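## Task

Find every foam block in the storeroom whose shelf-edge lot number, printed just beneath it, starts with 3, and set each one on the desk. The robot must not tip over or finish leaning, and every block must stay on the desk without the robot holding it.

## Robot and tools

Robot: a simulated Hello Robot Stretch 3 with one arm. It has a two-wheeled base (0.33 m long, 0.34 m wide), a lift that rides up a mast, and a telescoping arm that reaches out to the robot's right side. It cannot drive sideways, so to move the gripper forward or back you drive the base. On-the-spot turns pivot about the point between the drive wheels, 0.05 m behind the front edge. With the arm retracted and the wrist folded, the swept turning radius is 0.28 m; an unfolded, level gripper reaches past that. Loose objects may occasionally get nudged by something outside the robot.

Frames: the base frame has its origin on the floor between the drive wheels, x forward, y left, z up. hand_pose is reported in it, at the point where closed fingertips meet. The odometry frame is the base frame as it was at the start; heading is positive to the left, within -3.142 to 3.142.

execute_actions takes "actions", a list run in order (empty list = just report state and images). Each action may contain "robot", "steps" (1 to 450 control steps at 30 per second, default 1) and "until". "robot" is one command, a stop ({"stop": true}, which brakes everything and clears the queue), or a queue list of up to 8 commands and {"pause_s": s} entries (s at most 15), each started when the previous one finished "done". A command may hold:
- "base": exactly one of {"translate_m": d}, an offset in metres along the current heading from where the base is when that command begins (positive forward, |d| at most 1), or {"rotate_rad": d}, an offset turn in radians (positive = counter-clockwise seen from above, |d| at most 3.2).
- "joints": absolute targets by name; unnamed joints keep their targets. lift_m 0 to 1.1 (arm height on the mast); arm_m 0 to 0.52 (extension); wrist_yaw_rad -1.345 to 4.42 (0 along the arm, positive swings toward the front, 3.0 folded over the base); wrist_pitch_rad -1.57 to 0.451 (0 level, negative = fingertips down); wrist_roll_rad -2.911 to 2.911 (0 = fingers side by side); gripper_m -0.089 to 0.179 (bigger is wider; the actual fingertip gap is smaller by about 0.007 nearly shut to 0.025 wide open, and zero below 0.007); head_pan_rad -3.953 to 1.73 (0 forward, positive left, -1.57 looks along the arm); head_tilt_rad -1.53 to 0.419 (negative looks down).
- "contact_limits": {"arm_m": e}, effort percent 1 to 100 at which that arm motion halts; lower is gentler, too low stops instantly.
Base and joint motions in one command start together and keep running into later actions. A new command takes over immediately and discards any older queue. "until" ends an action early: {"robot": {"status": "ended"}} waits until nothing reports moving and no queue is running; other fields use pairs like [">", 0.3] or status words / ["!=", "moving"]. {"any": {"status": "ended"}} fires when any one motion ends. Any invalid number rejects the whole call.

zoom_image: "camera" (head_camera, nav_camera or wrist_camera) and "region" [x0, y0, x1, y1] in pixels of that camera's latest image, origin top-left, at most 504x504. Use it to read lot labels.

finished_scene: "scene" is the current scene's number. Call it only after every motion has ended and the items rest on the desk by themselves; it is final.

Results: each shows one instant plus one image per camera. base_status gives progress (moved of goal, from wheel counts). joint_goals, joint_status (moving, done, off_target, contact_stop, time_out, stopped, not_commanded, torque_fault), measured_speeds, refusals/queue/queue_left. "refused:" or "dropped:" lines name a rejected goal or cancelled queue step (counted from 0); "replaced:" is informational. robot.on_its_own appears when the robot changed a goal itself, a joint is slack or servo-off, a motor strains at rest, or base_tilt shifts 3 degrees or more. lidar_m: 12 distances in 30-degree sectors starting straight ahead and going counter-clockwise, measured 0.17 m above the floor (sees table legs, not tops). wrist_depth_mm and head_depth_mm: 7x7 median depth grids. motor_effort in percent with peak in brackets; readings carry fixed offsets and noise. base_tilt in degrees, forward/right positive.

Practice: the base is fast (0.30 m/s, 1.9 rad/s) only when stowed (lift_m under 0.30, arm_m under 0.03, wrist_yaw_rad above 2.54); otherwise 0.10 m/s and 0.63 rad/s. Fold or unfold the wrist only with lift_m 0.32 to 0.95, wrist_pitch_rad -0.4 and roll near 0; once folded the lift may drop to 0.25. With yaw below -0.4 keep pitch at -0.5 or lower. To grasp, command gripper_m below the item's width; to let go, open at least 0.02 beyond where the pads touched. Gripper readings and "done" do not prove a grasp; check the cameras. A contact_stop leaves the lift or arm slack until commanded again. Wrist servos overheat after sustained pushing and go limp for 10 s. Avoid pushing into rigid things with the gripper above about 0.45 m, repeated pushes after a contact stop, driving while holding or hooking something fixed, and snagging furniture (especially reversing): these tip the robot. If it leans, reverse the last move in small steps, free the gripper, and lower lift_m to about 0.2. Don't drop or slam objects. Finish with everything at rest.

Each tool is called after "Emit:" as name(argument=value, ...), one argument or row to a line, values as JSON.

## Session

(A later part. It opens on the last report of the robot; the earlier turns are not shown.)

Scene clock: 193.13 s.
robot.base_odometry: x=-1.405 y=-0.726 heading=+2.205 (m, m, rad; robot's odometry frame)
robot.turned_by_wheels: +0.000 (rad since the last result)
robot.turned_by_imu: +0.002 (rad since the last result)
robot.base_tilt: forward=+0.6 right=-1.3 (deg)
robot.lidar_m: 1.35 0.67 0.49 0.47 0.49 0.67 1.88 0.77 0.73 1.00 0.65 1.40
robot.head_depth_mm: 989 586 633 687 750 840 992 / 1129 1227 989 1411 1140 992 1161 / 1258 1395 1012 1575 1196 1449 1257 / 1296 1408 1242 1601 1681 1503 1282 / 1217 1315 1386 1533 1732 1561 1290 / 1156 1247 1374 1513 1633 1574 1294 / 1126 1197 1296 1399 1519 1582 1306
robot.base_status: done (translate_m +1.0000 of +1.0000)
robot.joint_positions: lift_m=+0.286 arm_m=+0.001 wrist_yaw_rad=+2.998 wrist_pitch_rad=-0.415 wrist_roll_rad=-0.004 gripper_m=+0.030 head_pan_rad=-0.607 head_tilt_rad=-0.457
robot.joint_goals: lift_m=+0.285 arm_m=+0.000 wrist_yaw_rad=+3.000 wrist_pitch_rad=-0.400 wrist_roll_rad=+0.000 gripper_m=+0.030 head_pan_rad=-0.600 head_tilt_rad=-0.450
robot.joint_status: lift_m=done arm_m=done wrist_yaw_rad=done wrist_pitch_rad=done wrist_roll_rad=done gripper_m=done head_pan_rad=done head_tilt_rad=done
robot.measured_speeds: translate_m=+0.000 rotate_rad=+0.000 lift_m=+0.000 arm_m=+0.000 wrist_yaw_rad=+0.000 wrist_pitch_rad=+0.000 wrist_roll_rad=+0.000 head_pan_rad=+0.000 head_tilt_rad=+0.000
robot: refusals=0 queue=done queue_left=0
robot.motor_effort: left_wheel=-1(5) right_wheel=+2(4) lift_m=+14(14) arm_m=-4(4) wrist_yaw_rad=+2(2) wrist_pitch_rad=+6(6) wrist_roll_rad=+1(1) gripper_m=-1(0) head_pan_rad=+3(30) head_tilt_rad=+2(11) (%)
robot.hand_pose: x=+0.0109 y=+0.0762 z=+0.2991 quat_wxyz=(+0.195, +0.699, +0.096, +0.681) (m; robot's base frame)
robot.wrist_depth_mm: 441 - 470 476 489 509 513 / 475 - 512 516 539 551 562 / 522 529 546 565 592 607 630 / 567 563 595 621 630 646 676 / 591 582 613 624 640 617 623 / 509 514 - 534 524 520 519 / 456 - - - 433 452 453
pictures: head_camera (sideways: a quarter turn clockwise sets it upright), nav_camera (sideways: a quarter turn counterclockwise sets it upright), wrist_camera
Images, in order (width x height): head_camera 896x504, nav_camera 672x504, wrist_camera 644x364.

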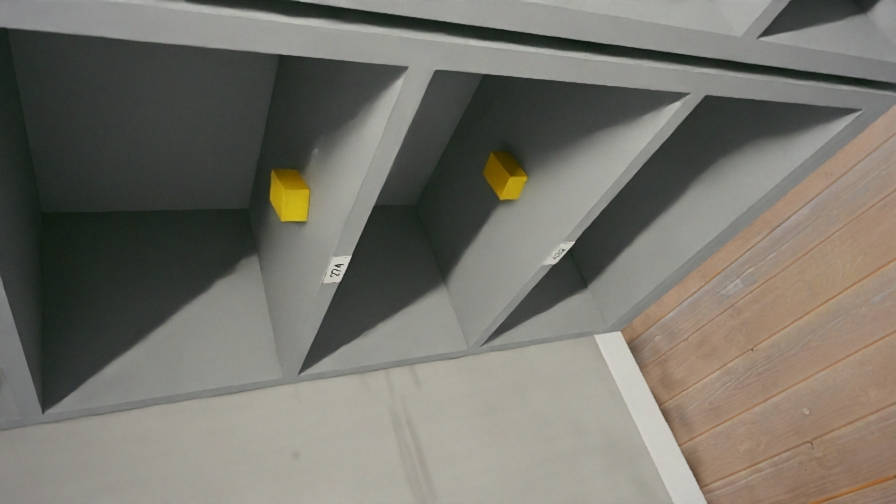

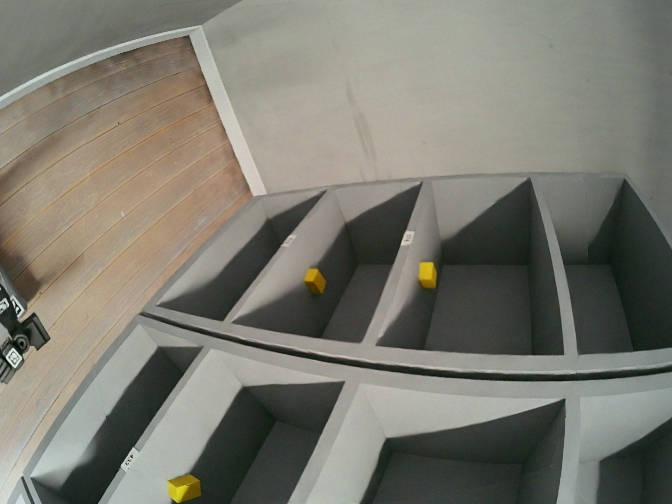

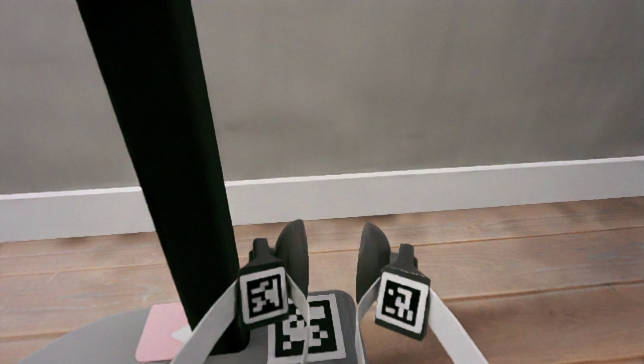

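Emit:
execute_actions(
  actions=[
    {"robot": {"base": {"translate_m": -1.0}, "joints": {"head_pan_rad": -1.6, "head_tilt_rad": -0.8}}, "steps": 300, "until": {"robot": {"translate_m": ["<", -0.5]}}},
    {"robot": {"base": {"translate_m": -1.0}}, "steps": 300, "until": {"robot": {"x": [">", -0.894]}}},
    {"robot": {"base": {"translate_m": -1.0}}, "steps": 300, "until": {"robot": {"translate_m": ["<", -0.8]}}},
    {"robot": {"joints": {"lift_m": 0.52}}, "steps": 300, "until": {"robot": {"lift_m": [">", 0.33]}}},
    {"robot": {"joints": {"wrist_yaw_rad": -0.18}}, "steps": 300, "until": {"robot": {"wrist_yaw_rad": ["<", 1.6]}}},
    {"robot": {"joints": {"wrist_pitch_rad": -0.2, "gripper_m": 0.179, "arm_m": 0.17}, "contact_limits": {"arm_m": 20}}, "steps": 300, "until": {"robot": {"status": "ended"}}},
  ],
)

Scene clock: 227.70 s.
robot.base_odometry: x=-0.299 y=-2.231 heading=+2.205 (m, m, rad; robot's odometry frame)
robot.turned_by_wheels: +0.000 (rad since the last result)
robot.turned_by_imu: -0.012 (rad since the last result)
robot.base_tilt: forward=+0.4 right=-1.5 (deg)
robot.lidar_m: 1.88 0.67 0.49 0.47 0.48 0.66 1.57 1.62 0.75 1.00 0.64 1.39
robot.head_depth_mm: 816 606 1137 989 1316 1241 1102 / 818 615 1149 996 1333 - 1102 / 824 603 1135 982 909 1212 1102 / 820 629 1137 1017 1331 1248 1114 / 820 639 1148 1026 1305 1250 1121 / 828 649 1144 1035 1087 1246 1131 / 822 659 901 930 950 1246 1136
robot.base_status: done (translate_m -1.0000 of -1.0000)
robot.joint_positions: lift_m=+0.519 arm_m=+0.170 wrist_yaw_rad=-0.177 wrist_pitch_rad=-0.220 wrist_roll_rad=-0.004 gripper_m=+0.179 head_pan_rad=-1.593 head_tilt_rad=-0.790
robot.joint_goals: lift_m=+0.520 arm_m=+0.170 wrist_yaw_rad=-0.180 wrist_pitch_rad=-0.200 wrist_roll_rad=+0.000 gripper_m=+0.179 head_pan_rad=-1.600 head_tilt_rad=-0.800
robot.joint_status: lift_m=done arm_m=done wrist_yaw_rad=done wrist_pitch_rad=done wrist_roll_rad=done gripper_m=done head_pan_rad=done head_tilt_rad=done
robot.measured_speeds: translate_m=+0.000 rotate_rad=+0.000 lift_m=+0.000 arm_m=+0.000 wrist_yaw_rad=+0.000 wrist_pitch_rad=+0.000 wrist_roll_rad=+0.000 head_pan_rad=+0.000 head_tilt_rad=+0.000
robot: refusals=0 queue=done queue_left=0
robot.motor_effort: left_wheel=+0(7) right_wheel=+0(5) lift_m=+61(66) arm_m=+4(5) wrist_yaw_rad=-3(5) wrist_pitch_rad=+8(9) wrist_roll_rad=+1(2) gripper_m=+1(84) head_pan_rad=-3(40) head_tilt_rad=-4(22) (%)
robot.contact_limits: arm_m 20 (drawing in: default 26, maximum 43; extending or still: default 36, maximum 59)
robot.hand_pose: x=-0.0647 y=-0.5556 z=+0.5784 quat_wxyz=(+0.695, +0.016, -0.705, -0.140) (m; robot's base frame)
robot.wrist_depth_mm: 494 496 517 551 560 583 482 / 513 526 547 565 598 621 487 / 527 536 569 564 583 595 478 / 353 350 331 300 362 362 374 / 260 276 262 263 266 265 268 / 215 206 206 208 209 207 221 / - 170 173 177 187 199 -
pictures: head_camera (sideways: a quarter turn clockwise sets it upright), nav_camera (sideways: a quarter turn counterclockwise sets it upright), wrist_camera
Images, in order (width x height): head_camera 896x504, nav_camera 672x504, wrist_camera 644x364.

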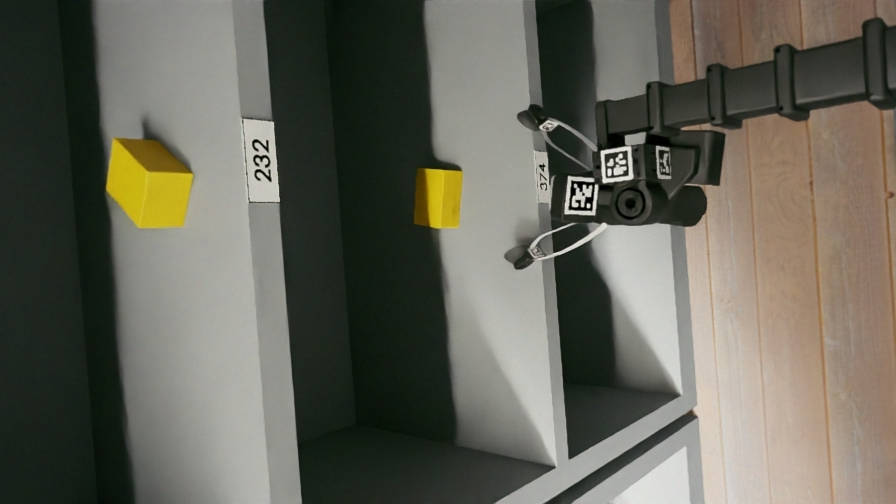

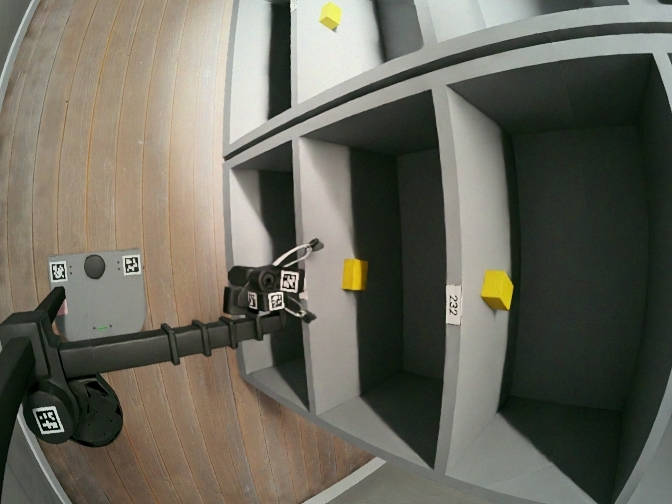

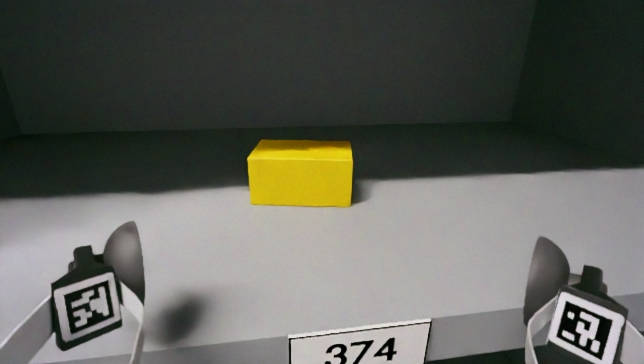

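Emit:
execute_actions(
  actions=[],
)

Scene clock: 241.80 s.
robot.base_odometry: x=-0.299 y=-2.231 heading=+2.205 (m, m, rad; robot's odometry frame)
robot.turned_by_wheels: +0.000 (rad since the last result)
robot.turned_by_imu: +0.000 (rad since the last result)
robot.base_tilt: forward=+0.5 right=-1.5 (deg)
robot.lidar_m: 1.87 0.67 0.49 0.47 0.48 0.66 1.57 1.62 0.75 1.00 0.64 1.39
robot.head_depth_mm: 819 607 1141 993 1318 1236 1109 / 818 613 1152 1003 1326 - 1100 / 822 602 1141 979 909 1216 1106 / 823 629 1142 1013 1333 1244 1119 / 821 642 1150 1024 1320 1246 1124 / 827 649 1154 1030 1088 1244 1130 / 821 660 906 928 947 1241 1134
robot.base_status: done (translate_m -1.0000 of -1.0000)
robot.joint_positions: lift_m=+0.519 arm_m=+0.170 wrist_yaw_rad=-0.177 wrist_pitch_rad=-0.220 wrist_roll_rad=-0.004 gripper_m=+0.179 head_pan_rad=-1.593 head_tilt_rad=-0.790
robot.joint_goals: lift_m=+0.520 arm_m=+0.170 wrist_yaw_rad=-0.180 wrist_pitch_rad=-0.200 wrist_roll_rad=+0.000 gripper_m=+0.179 head_pan_rad=-1.600 head_tilt_rad=-0.800
robot.joint_status: lift_m=done arm_m=done wrist_yaw_rad=done wrist_pitch_rad=done wrist_roll_rad=done gripper_m=done head_pan_rad=done head_tilt_rad=done
robot.measured_speeds: translate_m=+0.000 rotate_rad=+0.000 lift_m=+0.000 arm_m=+0.000 wrist_yaw_rad=+0.000 wrist_pitch_rad=+0.000 wrist_roll_rad=+0.000 head_pan_rad=+0.000 head_tilt_rad=+0.000
robot: refusals=0 queue=done queue_left=0
robot.motor_effort: left_wheel=+0(1) right_wheel=+0(1) lift_m=+61(61) arm_m=+4(4) wrist_yaw_rad=-3(3) wrist_pitch_rad=+8(8) wrist_roll_rad=+1(1) gripper_m=+0(0) head_pan_rad=-3(3) head_tilt_rad=-5(4) (%)
robot.contact_limits: arm_m 20 (drawing in: default 26, maximum 43; extending or still: default 36, maximum 59)
robot.hand_pose: x=-0.0647 y=-0.5556 z=+0.5784 quat_wxyz=(+0.695, +0.016, -0.705, -0.140) (m; robot's base frame)
robot.wrist_depth_mm: 486 502 527 542 569 590 470 / 512 527 553 570 595 618 477 / 523 548 553 565 582 586 478 / 353 354 331 301 367 371 373 / 258 274 261 265 263 264 270 / 212 204 206 206 209 208 217 / - 170 174 176 185 199 -
pictures: head_camera (sideways: a quarter turn clockwise sets it upright), nav_camera (sideways: a quarter turn counterclockwise sets it upright), wrist_camera
Images, in order (width x height): head_camera 896x504, nav_camera 672x504, wrist_camera 644x364.

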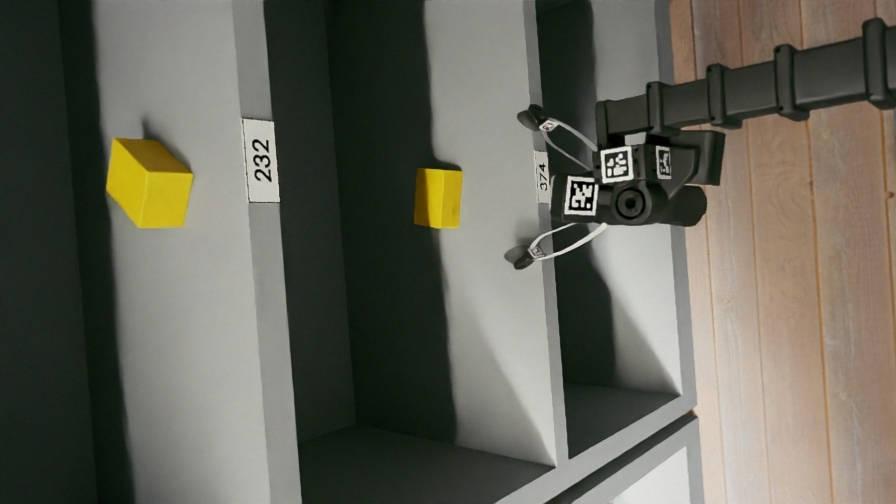

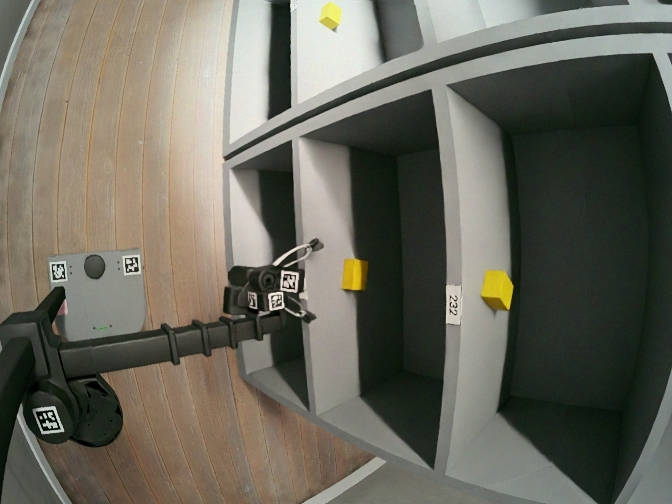

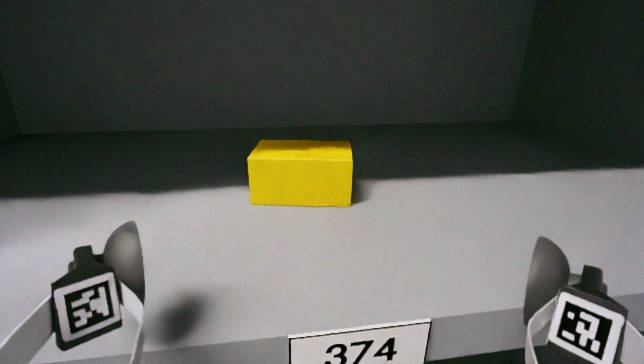

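Emit:
execute_actions(
  actions=[
    {"robot":{"joints":{"arm_m":0.335,"lift_m":0.504},"contact_limits":{"arm_m":25}},"steps":200,"until":{"robot":{"status":"ended"}}},
  ],
)

Scene clock: 250.17 s.
robot.base_odometry: x=-0.299 y=-2.231 heading=+2.205 (m, m, rad; robot's odometry frame)
robot.turned_by_wheels: +0.000 (rad since the last result)
robot.turned_by_imu: +0.000 (rad since the last result)
robot.base_tilt: forward=+0.5 right=-1.4 (deg)
robot.lidar_m: 1.88 0.67 0.49 0.47 0.48 0.66 1.57 1.62 0.75 1.00 0.64 1.39
robot.head_depth_mm: 816 606 1138 987 1320 1247 1105 / 817 615 1152 1002 1302 1240 1101 / 825 603 1139 1035 1307 1246 1104 / 820 629 1137 1024 1327 1243 1120 / 816 639 1153 1027 1304 1245 1121 / 828 651 1150 1035 1088 1248 1130 / 822 660 903 926 946 1251 1137
robot.base_status: done (translate_m -1.0000 of -1.0000)
robot.joint_positions: lift_m=+0.505 arm_m=+0.335 wrist_yaw_rad=-0.178 wrist_pitch_rad=-0.220 wrist_roll_rad=-0.004 gripper_m=+0.179 head_pan_rad=-1.593 head_tilt_rad=-0.790
robot.joint_goals: lift_m=+0.504 arm_m=+0.335 wrist_yaw_rad=-0.180 wrist_pitch_rad=-0.200 wrist_roll_rad=+0.000 gripper_m=+0.179 head_pan_rad=-1.600 head_tilt_rad=-0.800
robot.joint_status: lift_m=done arm_m=done wrist_yaw_rad=done wrist_pitch_rad=done wrist_roll_rad=done gripper_m=done head_pan_rad=done head_tilt_rad=done
robot.measured_speeds: translate_m=+0.000 rotate_rad=+0.000 lift_m=+0.000 arm_m=+0.000 wrist_yaw_rad=+0.000 wrist_pitch_rad=+0.000 wrist_roll_rad=+0.000 head_pan_rad=+0.000 head_tilt_rad=+0.000
robot: refusals=0 queue=done queue_left=0
robot.motor_effort: left_wheel=+0(0) right_wheel=+1(0) lift_m=+14(59) arm_m=+4(2) wrist_yaw_rad=-3(3) wrist_pitch_rad=+8(8) wrist_roll_rad=+1(1) gripper_m=+0(1) head_pan_rad=-3(3) head_tilt_rad=-3(4) (%)
robot.contact_limits: arm_m 25 (drawing in: default 26, maximum 43; extending or still: default 36, maximum 59)
robot.hand_pose: x=-0.0648 y=-0.7206 z=+0.5641 quat_wxyz=(+0.695, +0.015, -0.705, -0.140) (m; robot's base frame)
robot.wrist_depth_mm: 347 360 370 387 404 419 440 / 365 377 393 411 429 444 459 / 383 399 413 429 447 475 459 / 314 317 317 319 324 326 328 / 231 245 211 147 157 240 238 / - 182 143 138 137 186 195 / - 151 147 147 145 153 -
pictures: head_camera (sideways: a quarter turn clockwise sets it upright), nav_camera (sideways: a quarter turn counterclockwise sets it upright), wrist_camera
Images, in order (width x height): head_camera 896x504, nav_camera 672x504, wrist_camera 644x364.

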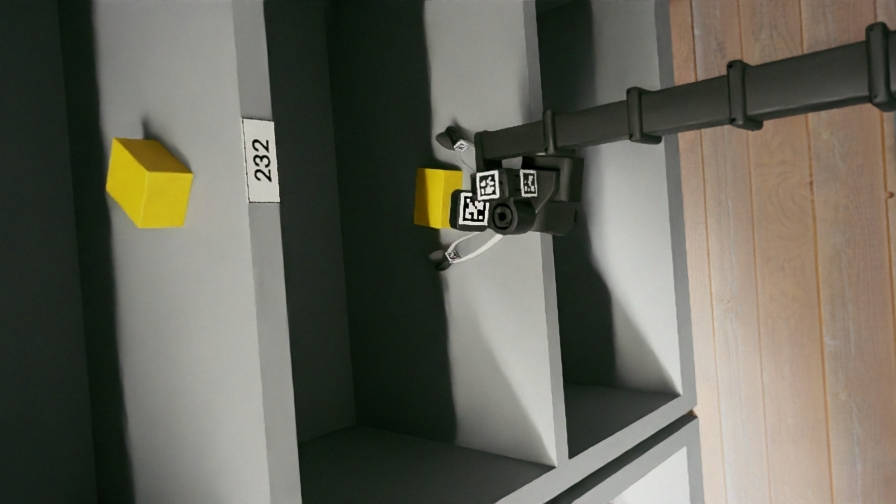

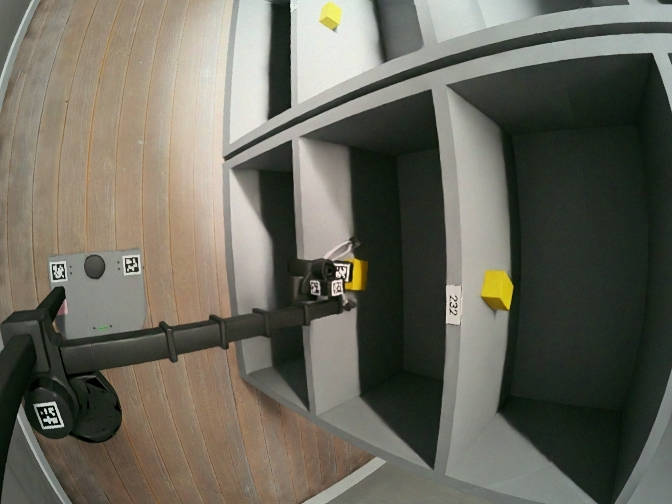

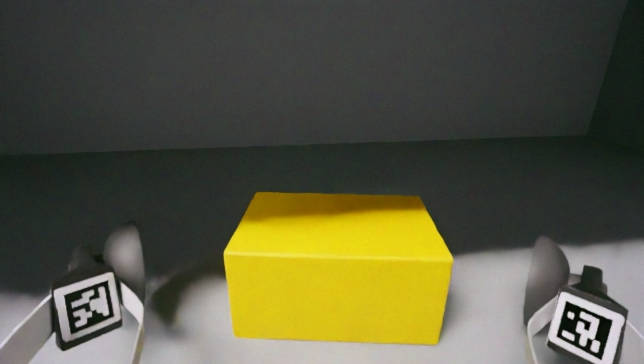

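Emit:
execute_actions(
  actions=[
    {"robot":{"joints":{"arm_m":0.343,"lift_m":0.503,"gripper_m":0.058},"contact_limits":{"arm_m":25}},"steps":120,"until":{"robot":{"status":"ended"}}},
    {"robot":{"joints":{"lift_m":0.528}},"steps":60,"until":{"robot":{"status":"ended"}}},
  ],
)

Scene clock: 258.53 s.
robot.base_odometry: x=-0.299 y=-2.231 heading=+2.205 (m, m, rad; robot's odometry frame)
robot.turned_by_wheels: +0.000 (rad since the last result)
robot.turned_by_imu: +0.000 (rad since the last result)
robot.base_tilt: forward=+0.6 right=-1.5 (deg)
robot.lidar_m: 1.88 0.67 0.49 0.47 0.48 0.66 1.57 1.63 0.75 1.00 0.64 1.39
robot.head_depth_mm: 816 607 1139 992 1326 1243 1113 / 822 614 1146 1002 1303 1245 1104 / 822 601 1146 1000 1319 1240 1106 / 822 627 1140 1015 1310 1243 1114 / 821 640 1146 1025 1305 1253 1124 / 828 649 1143 1033 1087 1248 1124 / 819 659 907 929 949 1241 1136
robot.base_status: done (translate_m -1.0000 of -1.0000)
robot.joint_positions: lift_m=+0.527 arm_m=+0.343 wrist_yaw_rad=-0.178 wrist_pitch_rad=-0.220 wrist_roll_rad=-0.004 gripper_m=+0.059 head_pan_rad=-1.593 head_tilt_rad=-0.790
robot.joint_goals: lift_m=+0.528 arm_m=+0.343 wrist_yaw_rad=-0.180 wrist_pitch_rad=-0.200 wrist_roll_rad=+0.000 gripper_m=+0.058 head_pan_rad=-1.600 head_tilt_rad=-0.800
robot.joint_status: lift_m=done arm_m=done wrist_yaw_rad=done wrist_pitch_rad=done wrist_roll_rad=done gripper_m=done head_pan_rad=done head_tilt_rad=done
robot.measured_speeds: translate_m=+0.000 rotate_rad=+0.000 lift_m=+0.000 arm_m=+0.000 wrist_yaw_rad=+0.000 wrist_pitch_rad=+0.000 wrist_roll_rad=+0.000 head_pan_rad=+0.000 head_tilt_rad=+0.000
robot: refusals=0 queue=done queue_left=0
robot.motor_effort: left_wheel=-1(0) right_wheel=+0(0) lift_m=+61(64) arm_m=+4(5) wrist_yaw_rad=-2(2) wrist_pitch_rad=+8(8) wrist_roll_rad=+1(1) gripper_m=-18(90) head_pan_rad=-3(3) head_tilt_rad=-4(3) (%)
robot.contact_limits: arm_m 25 (drawing in: default 26, maximum 43; extending or still: default 36, maximum 59)
robot.hand_pose: x=-0.0648 y=-0.7286 z=+0.5864 quat_wxyz=(+0.695, +0.015, -0.705, -0.140) (m; robot's base frame)
robot.wrist_depth_mm: 340 355 369 384 401 413 427 / 357 370 385 400 416 428 446 / 381 396 401 426 442 473 484 / 373 376 378 377 382 389 388 / 273 275 153 145 146 280 281 / 216 217 130 129 126 223 220 / 178 178 167 138 137 175 181
pictures: head_camera (sideways: a quarter turn clockwise sets it upright), nav_camera (sideways: a quarter turn counterclockwise sets it upright), wrist_camera
Images, in order (width x height): head_camera 896x504, nav_camera 672x504, wrist_camera 644x364.

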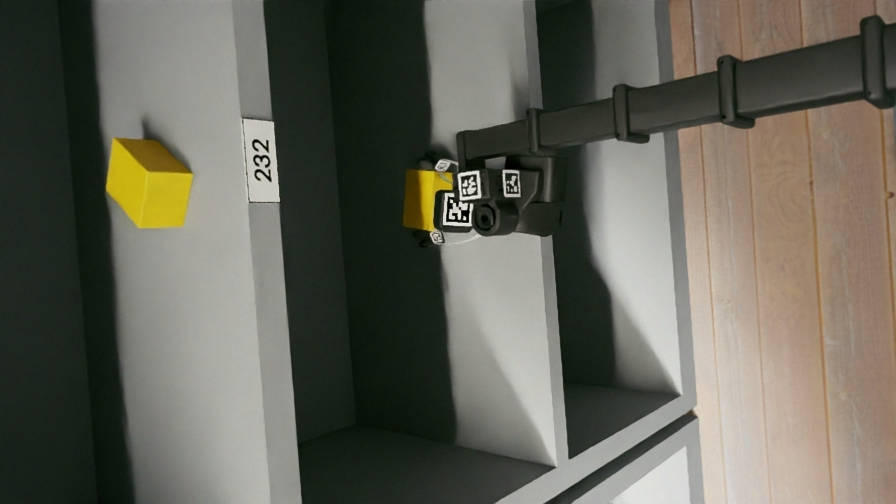

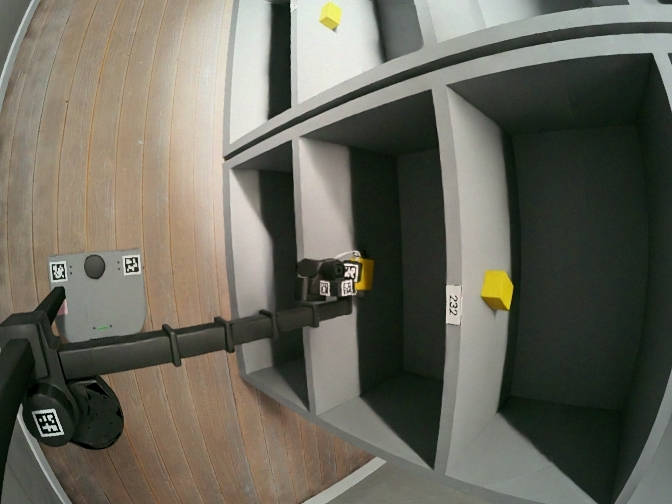

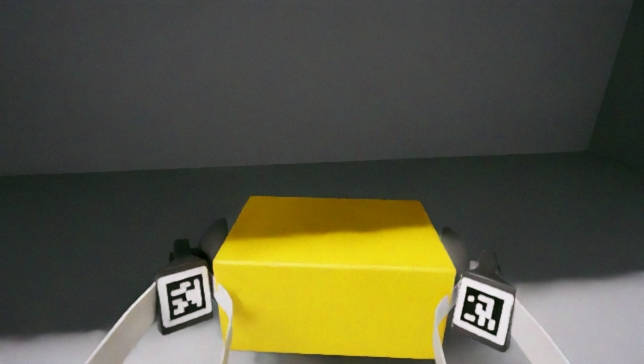

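Emit:
execute_actions(
  actions=[
    {"robot":{"base":{"translate_m":-1.0},"joints":{"arm_m":0.0,"head_pan_rad":-3.1,"head_tilt_rad":-0.6}},"steps":120,"until":{"robot":{"arm_m":["<",0.11]}}},
    {"robot":{"joints":{"wrist_pitch_rad":-0.4,"wrist_yaw_rad":2.65,"lift_m":0.34}},"steps":150,"until":{"robot":{"wrist_yaw_rad":[">",2.5]}}},
    {"robot":{"joints":{"lift_m":0.285}},"steps":60,"until":{"robot":{"lift_m":["<",0.298]}}},
    {"steps":120,"until":{"robot":{"translate_m":["<=",-0.5]}}},
    {"robot":[{"base":{"translate_m":-0.555}},{"base":{"rotate_rad":1.73}}],"steps":300,"until":{"robot":{"status":"ended"}}},
  ],
)

Scene clock: 289.53 s.
robot.base_odometry: x=+0.330 y=-3.085 heading=-2.348 (m, m, rad; robot's odometry frame)
robot.turned_by_wheels: +1.730 (rad since the last result)
robot.turned_by_imu: +1.671 (rad since the last result)
robot.base_tilt: forward=+0.4 right=-1.4 (deg)
robot.lidar_m: 0.45 0.49 0.52 0.51 0.56 0.83 2.97 0.76 1.50 1.23 0.58 0.46
robot.head_depth_mm: 2711 2970 2731 2051 1655 1364 1163 / 2794 3066 2882 2133 1656 1375 1174 / 2827 3181 2936 2126 1678 1385 1183 / 2858 3162 2973 2175 1700 1398 1178 / 2910 3217 2993 2182 1711 1410 1195 / 2960 2913 2997 1324 1334 1346 1204 / 2955 971 985 1008 1025 1156 1209
robot.base_status: done (rotate_rad +1.7299 of +1.7300)
robot.joint_positions: lift_m=+0.286 arm_m=+0.001 wrist_yaw_rad=+2.648 wrist_pitch_rad=-0.418 wrist_roll_rad=-0.004 gripper_m=+0.059 head_pan_rad=-3.093 head_tilt_rad=-0.605
robot.joint_goals: lift_m=+0.285 arm_m=+0.000 wrist_yaw_rad=+2.650 wrist_pitch_rad=-0.400 wrist_roll_rad=+0.000 gripper_m=+0.058 head_pan_rad=-3.100 head_tilt_rad=-0.600
robot.joint_status: lift_m=done arm_m=done wrist_yaw_rad=done wrist_pitch_rad=done wrist_roll_rad=done gripper_m=done head_pan_rad=done head_tilt_rad=done
robot.measured_speeds: translate_m=+0.000 rotate_rad=+0.000 lift_m=+0.000 arm_m=+0.000 wrist_yaw_rad=+0.000 wrist_pitch_rad=+0.000 wrist_roll_rad=+0.000 head_pan_rad=+0.000 head_tilt_rad=+0.000
robot: refusals=0 queue=done queue_left=0
robot.motor_effort: left_wheel=-1(6) right_wheel=+2(10) lift_m=+14(63) arm_m=-4(5) wrist_yaw_rad=+2(4) wrist_pitch_rad=+7(8) wrist_roll_rad=+1(1) gripper_m=-17(18) head_pan_rad=-3(40) head_tilt_rad=+2(16) (%)
robot.hand_pose: x=+0.0852 y=+0.0513 z=+0.2985 quat_wxyz=(+0.312, +0.705, -0.026, +0.636) (m; robot's base frame)
robot.wrist_depth_mm: 434 472 503 549 594 476 370 / 461 498 542 608 635 496 386 / 490 537 587 653 696 520 392 / 532 582 644 702 723 532 403 / 571 590 153 146 146 531 411 / - 514 129 129 127 495 412 / - - 139 139 137 429 419
pictures: head_camera (sideways: a quarter turn clockwise sets it upright), nav_camera (sideways: a quarter turn counterclockwise sets it upright), wrist_camera
Images, in order (width x height): head_camera 896x504, nav_camera 672x504, wrist_camera 644x364.

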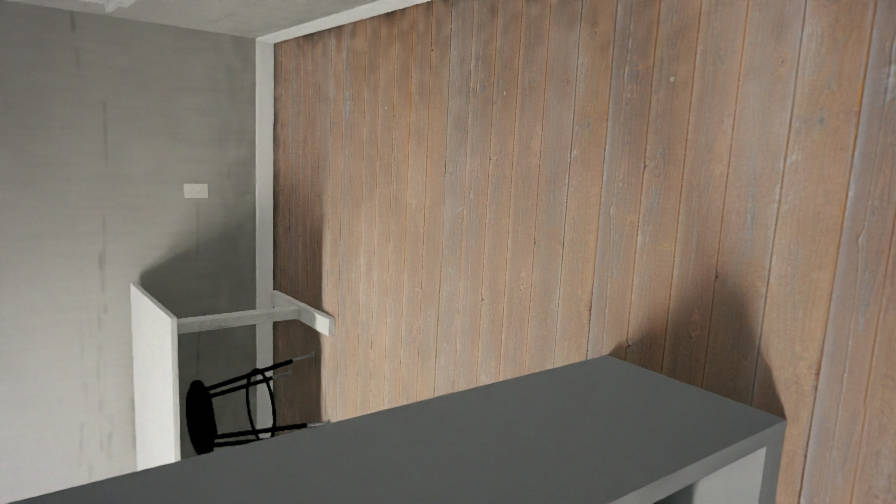

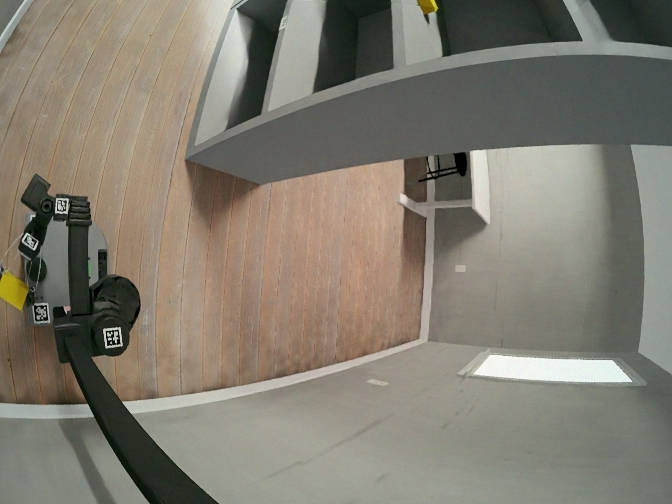

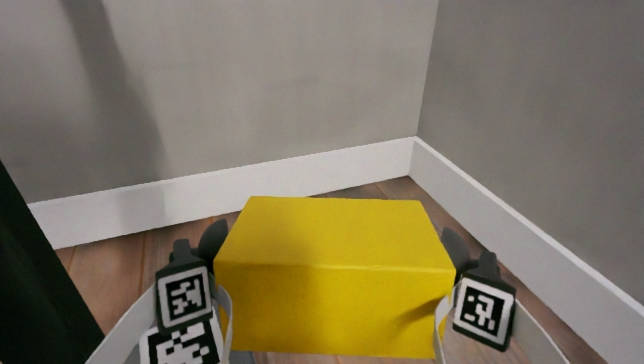

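Emit:
execute_actions(
  actions=[
    {"robot":{"base":{"translate_m":-1.0},"joints":{"head_pan_rad":-1.6,"head_tilt_rad":-0.7}},"steps":150,"until":{"robot":{"translate_m":["<=",-0.6]}}},
    {"robot":{"base":{"translate_m":-1.0}},"steps":150,"until":{"robot":{"translate_m":["<=",-0.61]}}},
    {"robot":{"base":{"translate_m":-1.0}},"steps":150,"until":{"robot":{"translate_m":["<=",-0.8]}}},
    {"robot":{"joints":{"lift_m":0.728}},"steps":60,"until":{"robot":{"lift_m":[">",0.33]}}},
    {"robot":{"joints":{"wrist_yaw_rad":0.0}},"steps":150,"until":{"robot":{"base_status":["!=","moving"]}}},
    {"robot":{"base":{"rotate_rad":-0.89}},"steps":100,"until":{"robot":{"wrist_yaw_rad":["<",1.2]}}},
    {"robot":{"joints":{"wrist_pitch_rad":-0.2,"arm_m":0.08}},"steps":150,"until":{"robot":{"lift_m":[">",0.712],"base_status":["!=","moving"]}}},
    {"robot":{"joints":{"arm_m":0.46},"contact_limits":{"arm_m":25}},"steps":200,"until":{"robot":{"status":"ended"}}},
  ],
)

Scene clock: 344.53 s.
robot.base_odometry: x=+1.887 y=-1.503 heading=+3.045 (m, m, rad; robot's odometry frame)
robot.turned_by_wheels: -0.890 (rad since the last result)
robot.turned_by_imu: -0.882 (rad since the last result)
robot.base_tilt: forward=+0.6 right=-1.5 (deg)
robot.lidar_m: 1.35 1.21 1.50 0.87 0.76 0.76 0.88 1.13 1.13 0.88 1.14 2.34
robot.head_depth_mm: 1022 1139 1254 1458 1547 - - / 1098 1237 1162 1523 1513 1276 1131 / 1194 1330 1179 1750 1485 1319 1139 / 1311 1424 1179 881 1541 1328 1143 / 1436 1536 1118 855 1534 1323 1155 / 1598 1617 1129 933 1603 1343 1156 / 1807 1656 1145 1804 1613 1355 1167
robot.base_status: done (rotate_rad -0.8899 of -0.8900)
robot.joint_positions: lift_m=+0.727 arm_m=+0.460 wrist_yaw_rad=+0.002 wrist_pitch_rad=-0.223 wrist_roll_rad=-0.004 gripper_m=+0.059 head_pan_rad=-1.607 head_tilt_rad=-0.692
robot.joint_goals: lift_m=+0.728 arm_m=+0.460 wrist_yaw_rad=+0.000 wrist_pitch_rad=-0.200 wrist_roll_rad=+0.000 gripper_m=+0.058 head_pan_rad=-1.600 head_tilt_rad=-0.700
robot.joint_status: lift_m=done arm_m=done wrist_yaw_rad=done wrist_pitch_rad=done wrist_roll_rad=done gripper_m=done head_pan_rad=done head_tilt_rad=done
robot.measured_speeds: translate_m=+0.000 rotate_rad=+0.000 lift_m=+0.000 arm_m=+0.000 wrist_yaw_rad=+0.000 wrist_pitch_rad=+0.000 wrist_roll_rad=+0.000 head_pan_rad=+0.000 head_tilt_rad=+0.000
robot: refusals=0 queue=done queue_left=0
robot.motor_effort: left_wheel=+0(7) right_wheel=+0(4) lift_m=+61(64) arm_m=+4(3) wrist_yaw_rad=-2(6) wrist_pitch_rad=+9(9) wrist_roll_rad=+1(1) gripper_m=-18(18) head_pan_rad=+3(39) head_tilt_rad=-3(13) (%)
robot.contact_limits: arm_m 25 (drawing in: default 26, maximum 43; extending or still: default 36, maximum 59)
robot.hand_pose: x=-0.0210 y=-0.8493 z=+0.7858 quat_wxyz=(+0.704, +0.080, -0.701, -0.078) (m; robot's base frame)
robot.wrist_depth_mm: - - - 813 658 538 459 / - - - 851 693 567 480 / 633 651 647 640 647 570 492 / 398 398 409 411 413 414 423 / 293 299 153 146 147 303 305 / 232 234 130 129 126 243 242 / 193 194 181 139 137 190 197
pictures: head_camera (sideways: a quarter turn clockwise sets it upright), nav_camera (sideways: a quarter turn counterclockwise sets it upright), wrist_camera
Images, in order (width x height): head_camera 896x504, nav_camera 672x504, wrist_camera 644x364.

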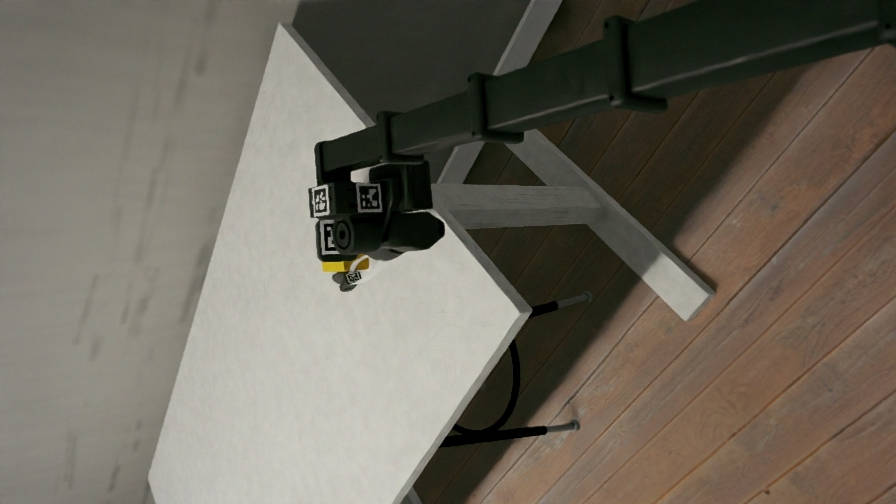

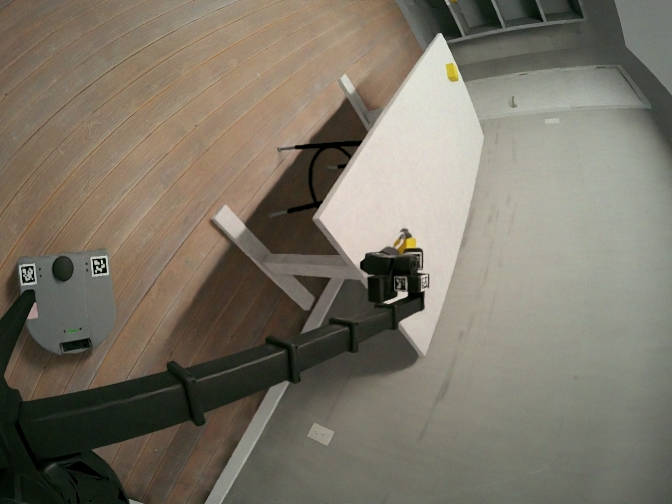

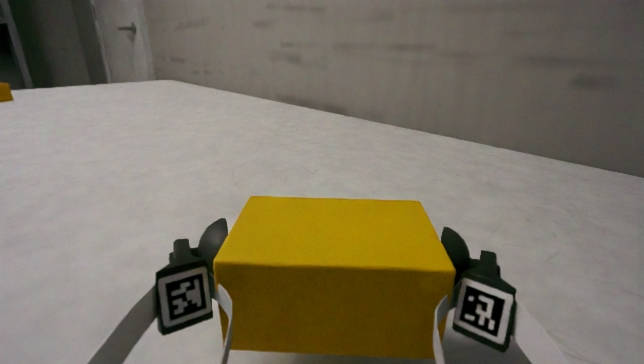

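Emit:
execute_actions(
  actions=[
    {"robot":{"joints":{"arm_m":0.495,"lift_m":0.702},"contact_limits":{"arm_m":25}},"steps":60,"until":{"robot":{"arm_m":[">",0.49]}}},
    {"robot":{"joints":{"lift_m":0.690}},"steps":60,"until":{"robot":{"status":"ended"}}},
  ],
)

Scene clock: 353.33 s.
robot.base_odometry: x=+1.887 y=-1.503 heading=+3.045 (m, m, rad; robot's odometry frame)
robot.turned_by_wheels: +0.000 (rad since the last result)
robot.turned_by_imu: +0.000 (rad since the last result)
robot.base_tilt: forward=+0.5 right=-1.4 (deg)
robot.lidar_m: 1.35 1.21 1.51 0.87 0.76 0.76 0.88 1.13 1.13 0.88 1.14 2.35
robot.head_depth_mm: 1022 1130 1253 1454 1536 1325 - / 1104 1230 1128 1559 - 1289 1131 / 1192 1329 1143 1748 1474 1310 1136 / 1313 1438 1150 878 1518 1320 1143 / 1431 1530 1117 857 1543 1335 1152 / 1598 1614 1135 932 1605 1337 1162 / 1821 1649 1147 1814 1618 1352 1164
robot.base_status: done (rotate_rad -0.8899 of -0.8900)
robot.joint_positions: lift_m=+0.691 arm_m=+0.495 wrist_yaw_rad=+0.002 wrist_pitch_rad=-0.220 wrist_roll_rad=-0.004 gripper_m=+0.059 head_pan_rad=-1.607 head_tilt_rad=-0.692
robot.joint_goals: lift_m=+0.690 arm_m=+0.495 wrist_yaw_rad=+0.000 wrist_pitch_rad=-0.200 wrist_roll_rad=+0.000 gripper_m=+0.058 head_pan_rad=-1.600 head_tilt_rad=-0.700
robot.joint_status: lift_m=done arm_m=done wrist_yaw_rad=done wrist_pitch_rad=done wrist_roll_rad=done gripper_m=done head_pan_rad=done head_tilt_rad=done
robot.measured_speeds: translate_m=+0.000 rotate_rad=+0.000 lift_m=+0.000 arm_m=+0.000 wrist_yaw_rad=+0.000 wrist_pitch_rad=+0.000 wrist_roll_rad=+0.000 head_pan_rad=+0.000 head_tilt_rad=+0.000
robot: refusals=0 queue=done queue_left=0
robot.motor_effort: left_wheel=+1(0) right_wheel=+0(1) lift_m=+14(62) arm_m=+4(3) wrist_yaw_rad=-3(2) wrist_pitch_rad=+8(9) wrist_roll_rad=+1(1) gripper_m=-18(17) head_pan_rad=+3(3) head_tilt_rad=-3(3) (%)
robot.contact_limits: arm_m 25 (drawing in: default 26, maximum 43; extending or still: default 36, maximum 59)
robot.hand_pose: x=-0.0210 y=-0.8845 z=+0.7502 quat_wxyz=(+0.705, +0.079, -0.701, -0.077) (m; robot's base frame)
robot.wrist_depth_mm: - - - 784 624 519 447 / - - - 830 667 549 463 / 496 502 504 518 520 529 458 / 312 314 317 318 320 323 326 / 229 230 153 145 147 235 235 / 182 182 130 129 127 189 186 / 149 150 141 139 137 147 151
pictures: head_camera (sideways: a quarter turn clockwise sets it upright), nav_camera (sideways: a quarter turn counterclockwise sets it upright), wrist_camera
Images, in order (width x height): head_camera 896x504, nav_camera 672x504, wrist_camera 644x364.

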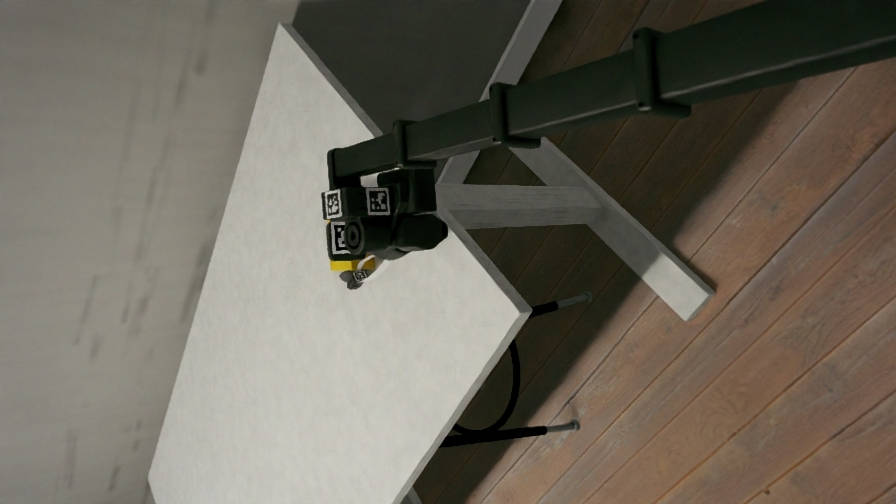

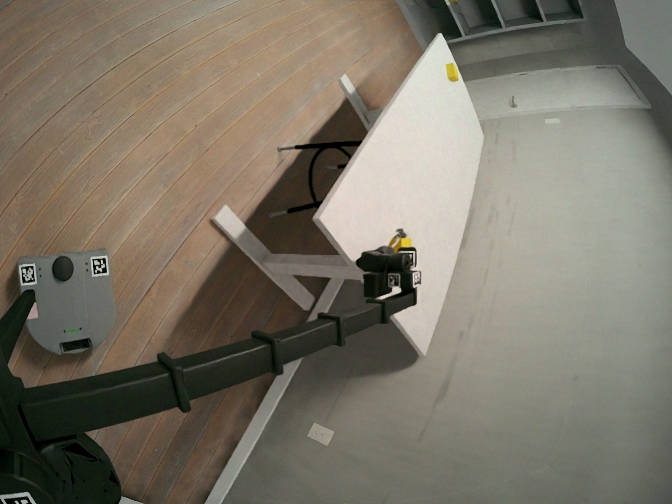

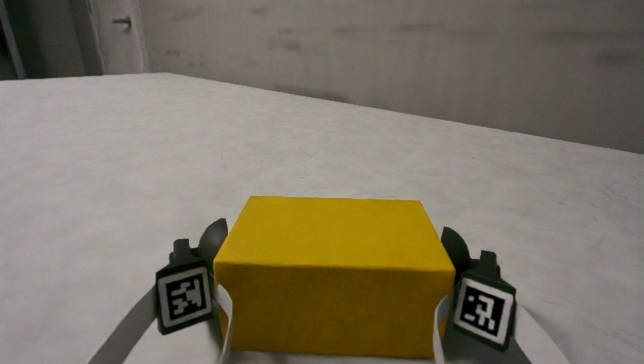

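The depth matches the grasp height, so the block is resting on the desk. I'll release it and retract the arm.

Emit:
execute_actions(
  actions=[
    {"robot":{"joints":{"gripper_m":0.16}},"steps":60,"until":{"robot":{"gripper_m":[">",0.14]}}},
    {"robot":{"joints":{"arm_m":0.38,"lift_m":0.705}},"steps":90,"until":{"robot":{"status":"ended"}}},
  ],
)

Scene clock: 361.00 s.
robot.base_odometry: x=+1.887 y=-1.503 heading=+3.045 (m, m, rad; robot's odometry frame)
robot.turned_by_wheels: +0.000 (rad since the last result)
robot.turned_by_imu: +0.000 (rad since the last result)
robot.base_tilt: forward=+0.5 right=-1.4 (deg)
robot.lidar_m: 1.36 1.21 1.51 0.87 0.76 0.76 0.88 1.13 1.13 0.88 1.14 2.35
robot.head_depth_mm: 1022 1131 1248 1452 1538 - - / 1105 1233 1147 1570 1518 1316 1132 / 1194 1333 1085 - 1482 1326 1141 / 1314 1445 1102 869 1531 1319 1145 / 1443 1521 1113 856 1544 1327 1153 / 1594 1630 1128 933 1578 1345 1160 / 1826 1657 1144 1837 1613 1355 1164
robot.base_status: done (rotate_rad -0.8899 of -0.8900)
robot.joint_positions: lift_m=+0.704 arm_m=+0.380 wrist_yaw_rad=+0.002 wrist_pitch_rad=-0.220 wrist_roll_rad=-0.004 gripper_m=+0.160 head_pan_rad=-1.607 head_tilt_rad=-0.692
robot.joint_goals: lift_m=+0.705 arm_m=+0.380 wrist_yaw_rad=+0.000 wrist_pitch_rad=-0.200 wrist_roll_rad=+0.000 gripper_m=+0.160 head_pan_rad=-1.600 head_tilt_rad=-0.700
robot.joint_status: lift_m=done arm_m=done wrist_yaw_rad=done wrist_pitch_rad=done wrist_roll_rad=done gripper_m=done head_pan_rad=done head_tilt_rad=done
robot.measured_speeds: translate_m=+0.000 rotate_rad=+0.000 lift_m=+0.000 arm_m=+0.000 wrist_yaw_rad=+0.000 wrist_pitch_rad=+0.000 wrist_roll_rad=+0.000 head_pan_rad=+0.000 head_tilt_rad=+0.000
robot: refusals=0 queue=done queue_left=0
robot.motor_effort: left_wheel=+1(0) right_wheel=+0(0) lift_m=+61(64) arm_m=-4(4) wrist_yaw_rad=-2(2) wrist_pitch_rad=+8(8) wrist_roll_rad=+1(1) gripper_m=+0(83) head_pan_rad=+3(3) head_tilt_rad=-3(3) (%)
robot.hand_pose: x=-0.0210 y=-0.7701 z=+0.7636 quat_wxyz=(+0.705, +0.079, -0.701, -0.077) (m; robot's base frame)
robot.wrist_depth_mm: - - - 913 705 599 501 / - - - 932 737 607 508 / 542 548 553 562 573 583 511 / 346 348 352 245 333 362 387 / 254 270 258 249 249 264 530 / 204 - 203 204 203 206 573 / - 162 168 170 168 175 564
pictures: head_camera (sideways: a quarter turn clockwise sets it upright), nav_camera (sideways: a quarter turn counterclockwise sets it upright), wrist_camera
Images, in order (width x height): head_camera 896x504, nav_camera 672x504, wrist_camera 644x364.

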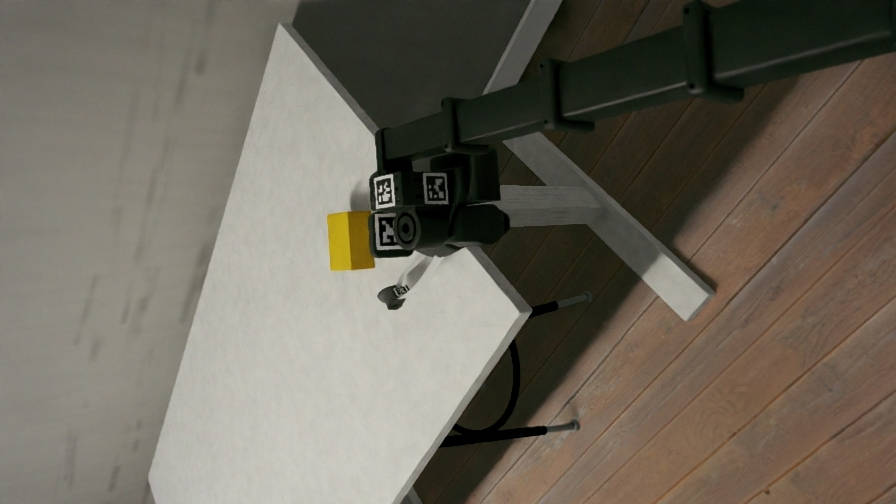

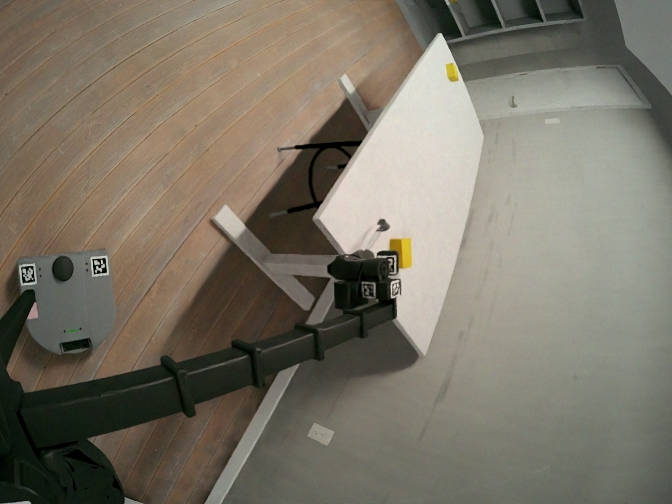

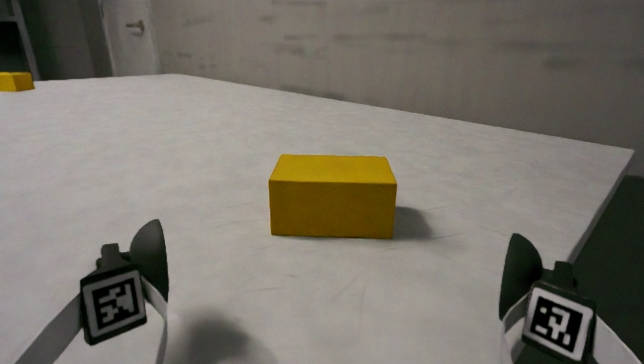

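Both target blocks are on the desk.

Emit:
finished_scene(
  scene=2,
)

The scene is finished: the task was done.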